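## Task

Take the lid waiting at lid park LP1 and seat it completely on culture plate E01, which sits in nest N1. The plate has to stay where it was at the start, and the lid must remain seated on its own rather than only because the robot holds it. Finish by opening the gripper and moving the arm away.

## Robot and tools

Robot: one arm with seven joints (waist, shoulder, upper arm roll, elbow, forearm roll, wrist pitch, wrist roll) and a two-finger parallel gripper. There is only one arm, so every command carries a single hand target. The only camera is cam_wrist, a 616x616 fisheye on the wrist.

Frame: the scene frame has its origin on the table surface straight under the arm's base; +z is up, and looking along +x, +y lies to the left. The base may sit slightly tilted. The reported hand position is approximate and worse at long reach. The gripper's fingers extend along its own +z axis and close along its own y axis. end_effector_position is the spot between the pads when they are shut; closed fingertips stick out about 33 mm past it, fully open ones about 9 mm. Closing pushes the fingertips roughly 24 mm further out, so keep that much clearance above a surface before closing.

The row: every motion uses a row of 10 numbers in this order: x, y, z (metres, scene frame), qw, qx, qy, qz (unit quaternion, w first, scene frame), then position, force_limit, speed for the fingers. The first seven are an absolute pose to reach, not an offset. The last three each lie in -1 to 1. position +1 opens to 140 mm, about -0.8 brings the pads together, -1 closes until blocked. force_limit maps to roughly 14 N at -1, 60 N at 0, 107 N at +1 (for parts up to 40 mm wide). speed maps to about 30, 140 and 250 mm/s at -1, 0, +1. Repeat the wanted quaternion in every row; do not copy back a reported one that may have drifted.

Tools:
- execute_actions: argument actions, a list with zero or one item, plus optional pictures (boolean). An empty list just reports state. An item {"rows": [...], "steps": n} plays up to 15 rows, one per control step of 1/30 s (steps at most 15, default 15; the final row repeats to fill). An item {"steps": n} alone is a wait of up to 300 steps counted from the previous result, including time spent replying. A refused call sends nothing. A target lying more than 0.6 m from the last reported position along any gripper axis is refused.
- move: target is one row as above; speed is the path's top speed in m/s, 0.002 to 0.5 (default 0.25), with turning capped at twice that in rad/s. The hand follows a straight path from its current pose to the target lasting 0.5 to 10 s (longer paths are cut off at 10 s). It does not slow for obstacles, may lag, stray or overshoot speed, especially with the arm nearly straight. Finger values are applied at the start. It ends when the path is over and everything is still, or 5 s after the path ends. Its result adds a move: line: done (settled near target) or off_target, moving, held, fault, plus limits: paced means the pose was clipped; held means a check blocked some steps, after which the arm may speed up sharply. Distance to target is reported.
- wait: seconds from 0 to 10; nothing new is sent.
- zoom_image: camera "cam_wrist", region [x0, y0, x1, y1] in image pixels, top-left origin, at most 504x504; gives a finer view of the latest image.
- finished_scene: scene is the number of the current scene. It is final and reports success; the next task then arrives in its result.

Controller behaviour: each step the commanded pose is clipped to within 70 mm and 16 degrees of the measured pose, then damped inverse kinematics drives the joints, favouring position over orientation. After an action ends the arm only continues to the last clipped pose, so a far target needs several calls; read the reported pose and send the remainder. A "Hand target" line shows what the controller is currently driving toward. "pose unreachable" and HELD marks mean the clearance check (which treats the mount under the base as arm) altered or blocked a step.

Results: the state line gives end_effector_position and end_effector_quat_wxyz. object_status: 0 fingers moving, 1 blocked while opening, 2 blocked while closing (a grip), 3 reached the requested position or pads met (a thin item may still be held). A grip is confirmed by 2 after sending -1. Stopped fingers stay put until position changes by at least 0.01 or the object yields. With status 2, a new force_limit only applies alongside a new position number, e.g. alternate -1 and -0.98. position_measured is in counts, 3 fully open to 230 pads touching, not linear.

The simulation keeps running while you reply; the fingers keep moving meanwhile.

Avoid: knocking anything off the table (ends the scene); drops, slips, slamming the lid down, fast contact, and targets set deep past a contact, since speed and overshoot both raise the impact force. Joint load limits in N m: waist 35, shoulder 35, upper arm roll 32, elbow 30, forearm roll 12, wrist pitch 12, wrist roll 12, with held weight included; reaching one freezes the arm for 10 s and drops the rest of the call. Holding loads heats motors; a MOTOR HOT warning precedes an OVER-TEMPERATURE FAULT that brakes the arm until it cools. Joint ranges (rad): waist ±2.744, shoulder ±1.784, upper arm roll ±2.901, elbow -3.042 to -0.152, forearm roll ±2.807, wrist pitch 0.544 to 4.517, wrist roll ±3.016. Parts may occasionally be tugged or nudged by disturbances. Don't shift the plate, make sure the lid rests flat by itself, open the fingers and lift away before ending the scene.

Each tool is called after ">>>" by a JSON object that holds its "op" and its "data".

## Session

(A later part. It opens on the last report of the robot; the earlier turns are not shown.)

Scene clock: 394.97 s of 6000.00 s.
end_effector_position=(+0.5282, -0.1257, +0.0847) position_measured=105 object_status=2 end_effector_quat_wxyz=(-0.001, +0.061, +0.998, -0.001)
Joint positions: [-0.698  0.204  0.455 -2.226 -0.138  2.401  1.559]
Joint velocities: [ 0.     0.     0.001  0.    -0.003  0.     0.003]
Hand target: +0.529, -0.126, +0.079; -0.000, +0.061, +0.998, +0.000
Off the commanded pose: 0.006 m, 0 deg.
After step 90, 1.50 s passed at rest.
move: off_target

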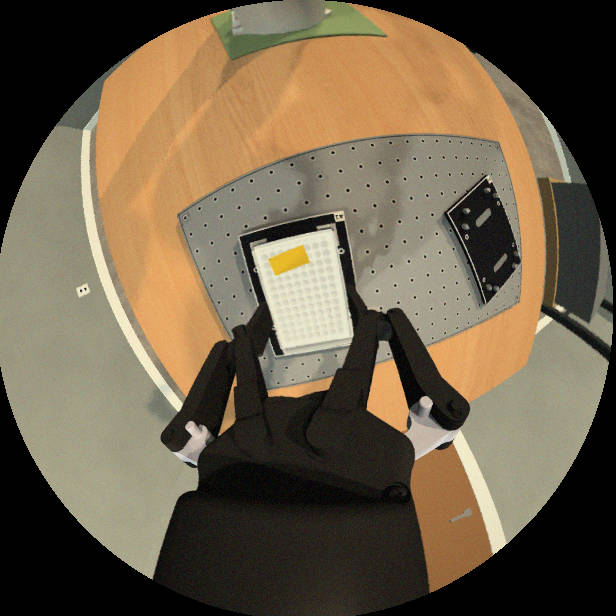

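>>> {"op": "zoom_image", "data": {"camera": "cam_wrist", "region": [250, 290, 370, 370]}}

Region (250, 290, 370, 370) of cam_wrist's 616x616 image, scaled by 4.200, with more detail than that image has.

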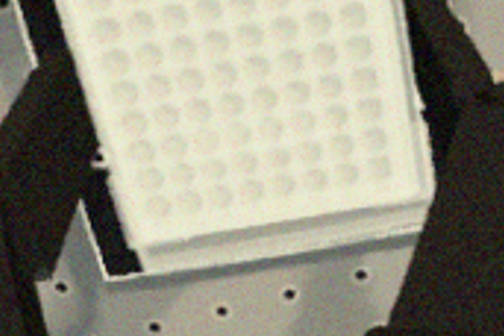

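>>> {"op": "move", "data": {"target": [0.5252, -0.1255, 0.089, 0, 0.0610, 0.9981, 0, -1, 0, 0], "speed": 0.02}}

Scene clock: 426.80 s of 6000.00 s.
end_effector_position=(+0.5268, -0.1267, +0.0892) position_measured=105 object_status=2 end_effector_quat_wxyz=(+0.002, +0.064, +0.998, -0.002)
Joint positions: [-0.701  0.189  0.456 -2.234 -0.128  2.4    1.555]
Joint velocities: [ 0.    -0.    -0.    -0.004  0.006 -0.001 -0.006]
Hand target: +0.525, -0.126, +0.089; -0.000, +0.061, +0.998, -0.000
Off the commanded pose: 0.002 m, 0 deg.
After step 90, 28.13 s passed at rest.
move: done

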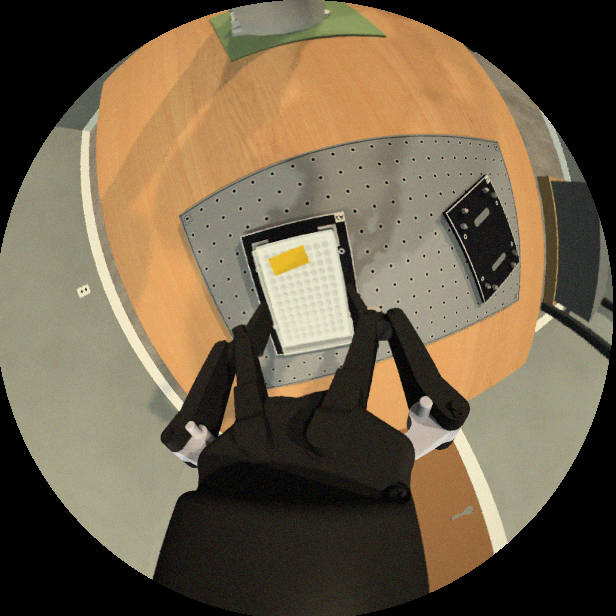

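>>> {"op": "execute_actions", "data": {"actions": [{"rows": [[0.5252, -0.1255, 0.089, 0, 0.0610, 0.9981, 0, -1, 0, 0]], "steps": 15}], "pictures": false}}

Scene clock: 428.97 s of 6000.00 s.
end_effector_position=(+0.5266, -0.1265, +0.0891) position_measured=105 object_status=2 end_effector_quat_wxyz=(+0.002, +0.063, +0.998, -0.001)
Joint positions: [-0.702  0.188  0.456 -2.234 -0.127  2.4    1.552]
Joint velocities: [-0.001  0.001 -0.     0.     0.001  0.001 -0.   ]
Hand target: +0.525, -0.126, +0.089; -0.000, +0.061, +0.998, -0.000
Off the commanded pose: 0.002 m, 0 deg.
Steps of this call (steps 1 to 50: nothing new was sent; steps 51 to 65: all 15 steps of this action). Readings (end_effector_position | what the end effector reports):
51: (+0.5267, -0.1265, +0.0891) | position_measured=105 object_status=2
52: (+0.5267, -0.1265, +0.0891) | position_measured=105 object_status=2
54: (+0.5267, -0.1265, +0.0891) | position_measured=105 object_status=2
58: (+0.5267, -0.1265, +0.0891) | position_measured=105 object_status=2
65: the state above

>>> {"op": "execute_actions", "data": {"actions": [{"rows": [[0.5238, -0.1246, 0.089, 0, 0.0610, 0.9981, 0, -1, 0, 0]], "steps": 15}], "pictures": false}}

Scene clock: 430.80 s of 6000.00 s.
end_effector_position=(+0.5247, -0.1257, +0.0889) position_measured=105 object_status=2 end_effector_quat_wxyz=(+0.001, +0.063, +0.998, -0.001)
Joint positions: [-0.702  0.184  0.457 -2.24  -0.125  2.4    1.552]
Joint velocities: [ 0.    -0.     0.    -0.     0.001  0.001 -0.   ]
Hand target: +0.524, -0.125, +0.089; -0.000, +0.061, +0.998, -0.000
Off the commanded pose: 0.001 m, 0 deg.
Steps of this call (steps 1 to 40: nothing new was sent; steps 41 to 55: all 15 steps of this action). Readings (end_effector_position | what the end effector reports):
41: (+0.5262, -0.1264, +0.0890) | position_measured=105 object_status=2
42: (+0.5256, -0.1262, +0.0890) | position_measured=105 object_status=2
44: (+0.5250, -0.1259, +0.0889) | position_measured=105 object_status=2
48: (+0.5247, -0.1257, +0.0889) | position_measured=105 object_status=2
55: the state above

>>> {"op": "move", "data": {"target": [0.5250, -0.1256, 0.079, 0, 0.0610, 0.9981, 0, -1, 0, 0], "speed": 0.01}}

Scene clock: 433.53 s of 6000.00 s.
end_effector_position=(+0.5244, -0.1250, +0.0846) position_measured=105 object_status=2 end_effector_quat_wxyz=(-0.001, +0.061, +0.998, -0.001)
Joint positions: [-0.701  0.194  0.457 -2.24  -0.132  2.406  1.555]
Joint velocities: [ 0.    -0.     0.001 -0.001 -0.001 -0.     0.005]
Hand target: +0.525, -0.126, +0.079; -0.000, +0.061, +0.998, +0.000
Off the commanded pose: 0.006 m, 0 deg.
move: off_target

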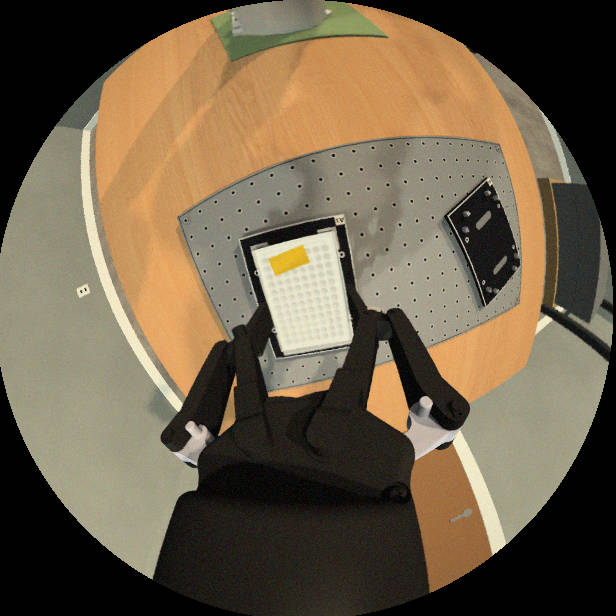

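>>> {"op": "zoom_image", "data": {"camera": "cam_wrist", "region": [235, 205, 375, 375]}}

Region (235, 205, 375, 375) of cam_wrist's 616x616 image, scaled by 2.965, with more detail than that image has; it fills the left 415 columns of this view, and the rest is white.

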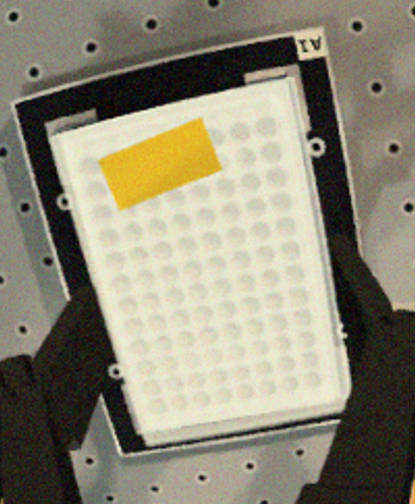

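>>> {"op": "execute_actions", "data": {"actions": [{"rows": [[0.5244, -0.1250, 0.0848, 0, 0.0610, 0.9981, 0, -1, 0, 0],[0.5244, -0.1250, 0.0848, 0, 0.0610, 0.9981, 0, -1, 0, 0],[0.5244, -0.1250, 0.0848, 0, 0.0610, 0.9981, 0, -1, 0, 0],[0.5244, -0.1250, 0.0848, 0, 0.0610, 0.9981, 0, -1, 0, 0],[0.5244, -0.1250, 0.0848, 0, 0.0610, 0.9981, 0, -1, 0, 0],[0.5244, -0.1250, 0.0848, 0, 0.0610, 0.9981, 0, 1, 0, -0.3]], "steps": 15}]}}

Scene clock: 456.07 s of 6000.00 s.
end_effector_position=(+0.5245, -0.1255, +0.0853) position_measured=55 object_status=0 end_effector_quat_wxyz=(-0.000, +0.062, +0.998, -0.001)
Joint positions: [-0.701  0.192  0.457 -2.24  -0.132  2.406  1.556]
Joint velocities: [-0.001  0.001  0.    -0.001 -0.     0.     0.001]
Hand target: +0.524, -0.125, +0.085; -0.000, +0.061, +0.998, -0.000
Off the commanded pose: 0.001 m, 0 deg.
Steps of this call (steps 1 to 90: nothing new was sent; then 19.03 s passed at rest; steps 91 to 105: all 15 steps of this action). Readings (end_effector_position | what the end effector reports):
91: (+0.5245, -0.1251, +0.0850) | position_measured=105 object_status=2
92: (+0.5246, -0.1252, +0.0853) | position_measured=105 object_status=2
94: (+0.5246, -0.1253, +0.0853) | position_measured=105 object_status=2
98: (+0.5245, -0.1254, +0.0853) | position_measured=95 object_status=0
105: the state above

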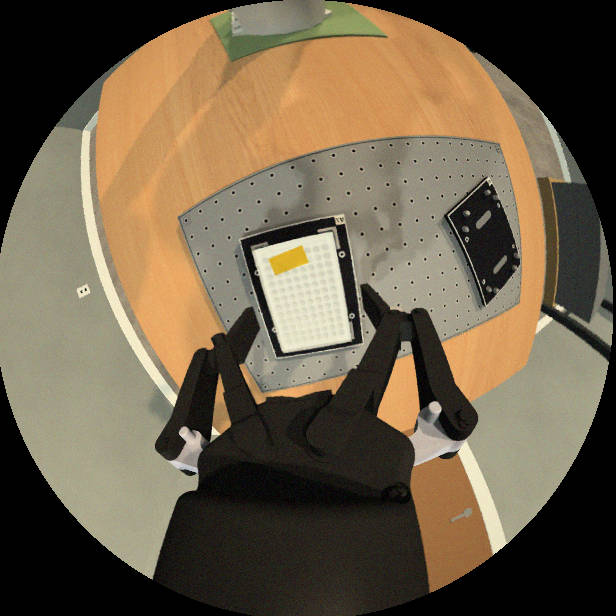

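>>> {"op": "execute_actions", "data": {"actions": [{"steps": 15}]}}

>>> {"op": "zoom_image", "data": {"camera": "cam_wrist", "region": [225, 200, 385, 380]}}

Scene clock: 457.60 s of 6000.00 s.
end_effector_position=(+0.5244, -0.1255, +0.0852) position_measured=3 object_status=3 end_effector_quat_wxyz=(-0.000, +0.063, +0.998, -0.001)
Joint positions: [-0.702  0.193  0.457 -2.24  -0.132  2.406  1.556]
Joint velocities: [ 0.001  0.     0.    -0.    -0.    -0.     0.   ]
Hand target: +0.524, -0.125, +0.085; -0.000, +0.061, +0.998, -0.000
Off the commanded pose: 0.001 m, 0 deg.
Steps of this call (steps 1 to 46: nothing new was sent). Readings (end_effector_position | what the end effector reports):
1: (+0.5245, -0.1255, +0.0853) | position_measured=49 object_status=0
2: (+0.5245, -0.1255, +0.0853) | position_measured=43 object_status=0
4: (+0.5244, -0.1255, +0.0852) | position_measured=32 object_status=0
8: (+0.5244, -0.1255, +0.0852) | position_measured=9 object_status=0
46: the state above

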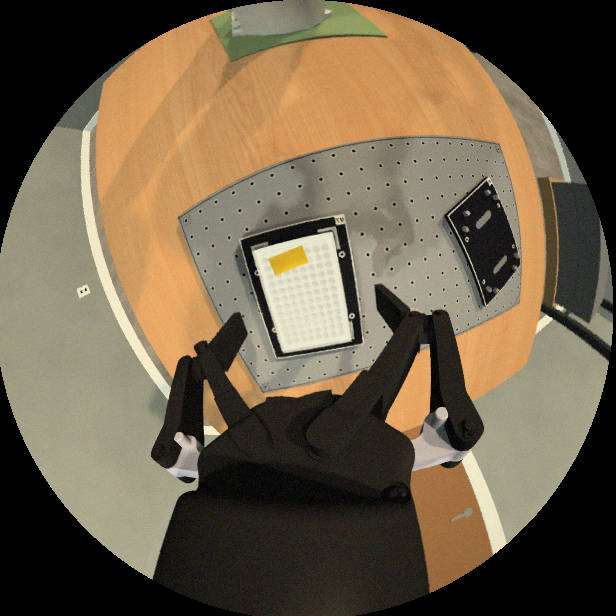

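Region (225, 200, 385, 380) of cam_wrist's 616x616 image, scaled by 2.800, with more detail than that image has.

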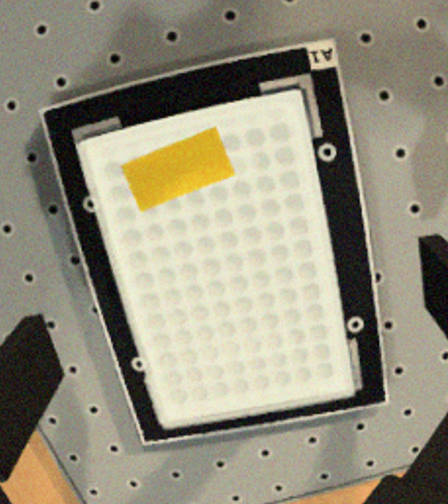

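>>> {"op": "move", "data": {"target": [0.5245, -0.1255, 0.13, 0, 0.0610, 0.9981, 0, 1, 0, 0], "speed": 0.1}}

Scene clock: 463.23 s of 6000.00 s.
end_effector_position=(+0.5253, -0.1263, +0.1297) position_measured=3 object_status=3 end_effector_quat_wxyz=(+0.001, +0.064, +0.998, -0.002)
Joint positions: [-0.711  0.109  0.468 -2.211 -0.072  2.307  1.517]
Joint velocities: [-0.001 -0.    -0.     0.     0.001 -0.011 -0.016]
Hand target: +0.524, -0.126, +0.130; -0.000, +0.061, +0.998, -0.000
Off the commanded pose: 0.001 m, 0 deg.
After step 90, 1.63 s passed at rest.
move: done

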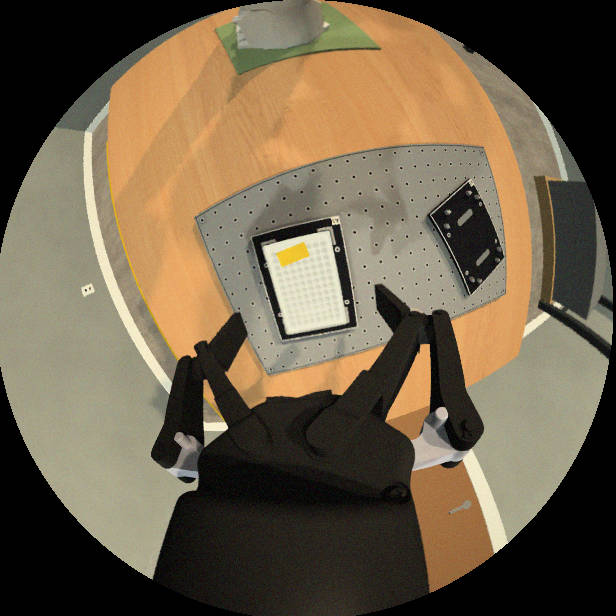

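>>> {"op": "move", "data": {"target": [0.38, -0.125, 0.10, 0, 0.0610, 0.9981, 0, 1, 0, 0], "speed": 0.2}}

Scene clock: 466.33 s of 6000.00 s.
end_effector_position=(+0.3789, -0.1285, +0.0997) position_measured=3 object_status=3 end_effector_quat_wxyz=(-0.004, +0.067, +0.998, -0.004)
Joint positions: [-0.681 -0.243  0.362 -2.687  0.116  2.447  1.3  ]
Joint velocities: [ 0.012  0.001 -0.014  0.    -0.001  0.005 -0.029]
Hand target: +0.380, -0.129, +0.100; -0.002, +0.061, +0.998, -0.004
Off the commanded pose: 0.004 m, 1 deg.
move: off_target

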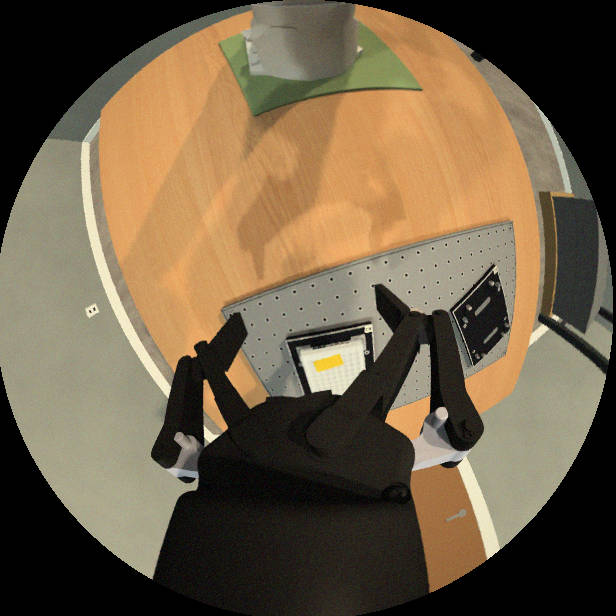

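>>> {"op": "zoom_image", "data": {"camera": "cam_wrist", "region": [270, 300, 400, 400]}}

Region (270, 300, 400, 400) of cam_wrist's 616x616 image, scaled by 3.877, with more detail than that image has; it fills the top 388 rows of this view, and the rest is white.

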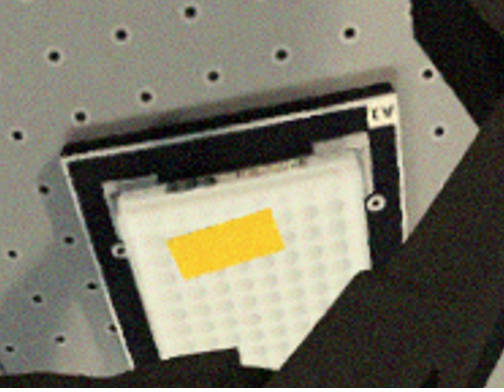

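>>> {"op": "move", "data": {"target": [0.5245, -0.1255, 0.115, 0, 0.0610, 0.9981, 0, -1, 0, 0.5], "speed": 0.2}}

Scene clock: 487.83 s of 6000.00 s.
end_effector_position=(+0.5259, -0.1213, +0.1154) position_measured=233 object_status=3 end_effector_quat_wxyz=(+0.004, +0.055, +0.998, +0.005)
Joint positions: [-0.657  0.128  0.416 -2.228 -0.059  2.347  1.492]
Joint velocities: [-0.001  0.001 -0.002  0.001 -0.003 -0.007  0.033]
Hand target: +0.525, -0.122, +0.115; +0.001, +0.061, +0.998, +0.004
Off the commanded pose: 0.004 m, 1 deg.
After step 90, 17.03 s passed at rest.
move: off_target

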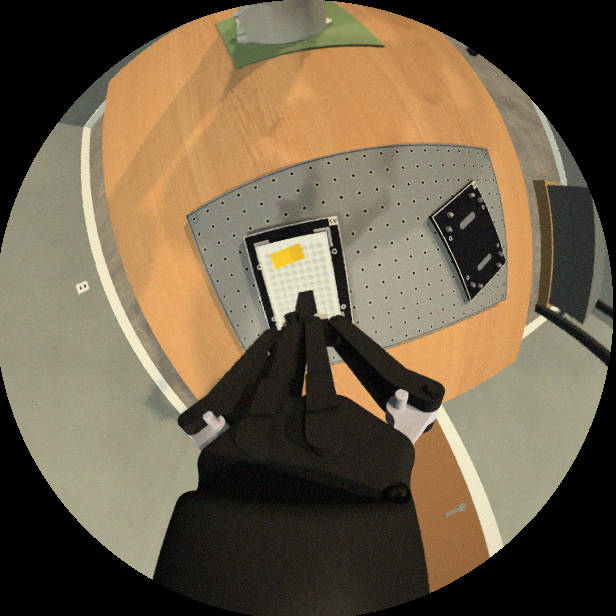

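>>> {"op": "move", "data": {"target": [0.5245, -0.1255, 0.086, 0, 0.0610, 0.9981, 0, -1, 0, 0.5], "speed": 0.01}}

Scene clock: 492.37 s of 6000.00 s.
end_effector_position=(+0.5246, -0.1242, +0.0900) position_measured=233 object_status=3 end_effector_quat_wxyz=(-0.000, +0.058, +0.998, +0.000)
Joint positions: [-0.655  0.179  0.411 -2.237 -0.105  2.395  1.528]
Joint velocities: [ 0.003 -0.001  0.    -0.001 -0.003  0.     0.006]
Hand target: +0.525, -0.125, +0.086; +0.000, +0.061, +0.998, +0.000
Off the commanded pose: 0.004 m, 0 deg.
move: off_target

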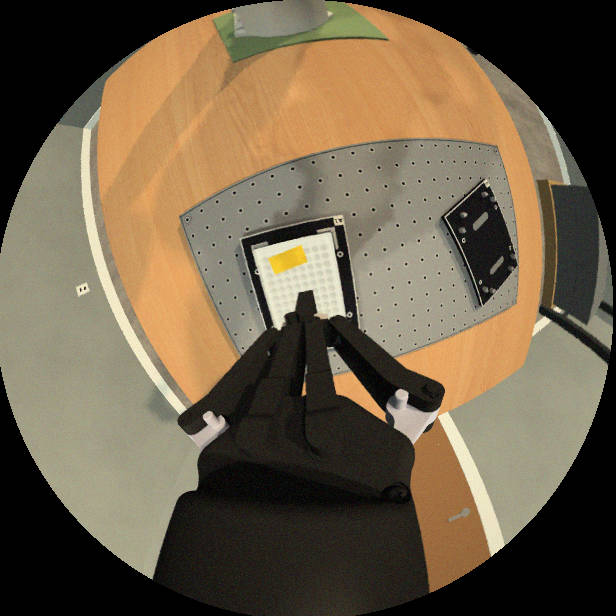

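>>> {"op": "move", "data": {"target": [0.50, -0.05, 0.25, 0, 0.0610, 0.9981, 0, 1, 0, 0.5], "speed": 0.2}}

Scene clock: 495.63 s of 6000.00 s.
end_effector_position=(+0.4998, -0.0511, +0.2504) position_measured=3 object_status=3 end_effector_quat_wxyz=(+0.001, +0.057, +0.998, -0.003)
Joint positions: [-0.598 -0.169  0.464 -2.176  0.077  2.023  1.526]
Joint velocities: [ 0.     0.    -0.    -0.001  0.001 -0.011 -0.   ]
Hand target: +0.499, -0.050, +0.250; -0.001, +0.059, +0.998, -0.001
Off the commanded pose: 0.001 m, 1 deg.
move: done

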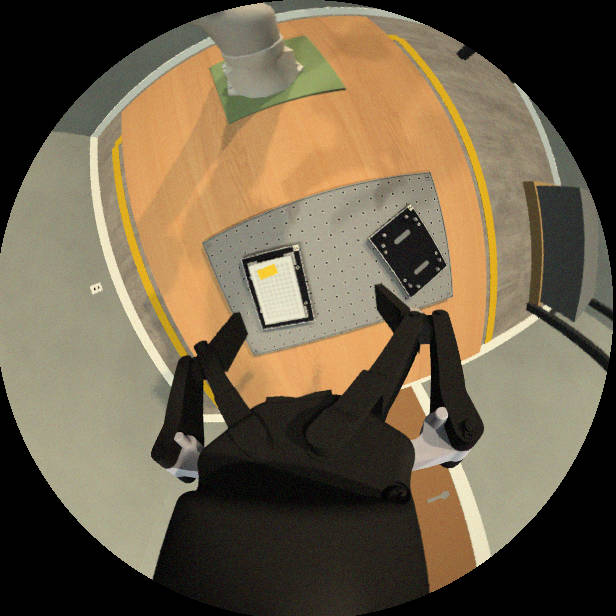

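>>> {"op": "zoom_image", "data": {"camera": "cam_wrist", "region": [220, 220, 340, 350]}}

Region (220, 220, 340, 350) of cam_wrist's 616x616 image, scaled by 3.877, with more detail than that image has; it fills the left 465 columns of this view, and the rest is white.

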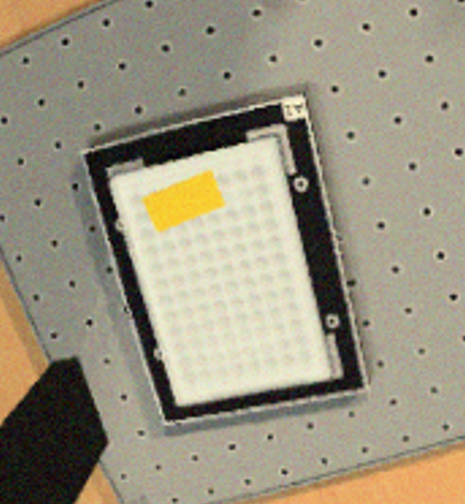

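The lid is sitting square on the plate, and the arm is clear. I'm ending scene 1.

>>> {"op": "finished_scene", "data": {"scene": 1}}

The scene is finished: the task was done.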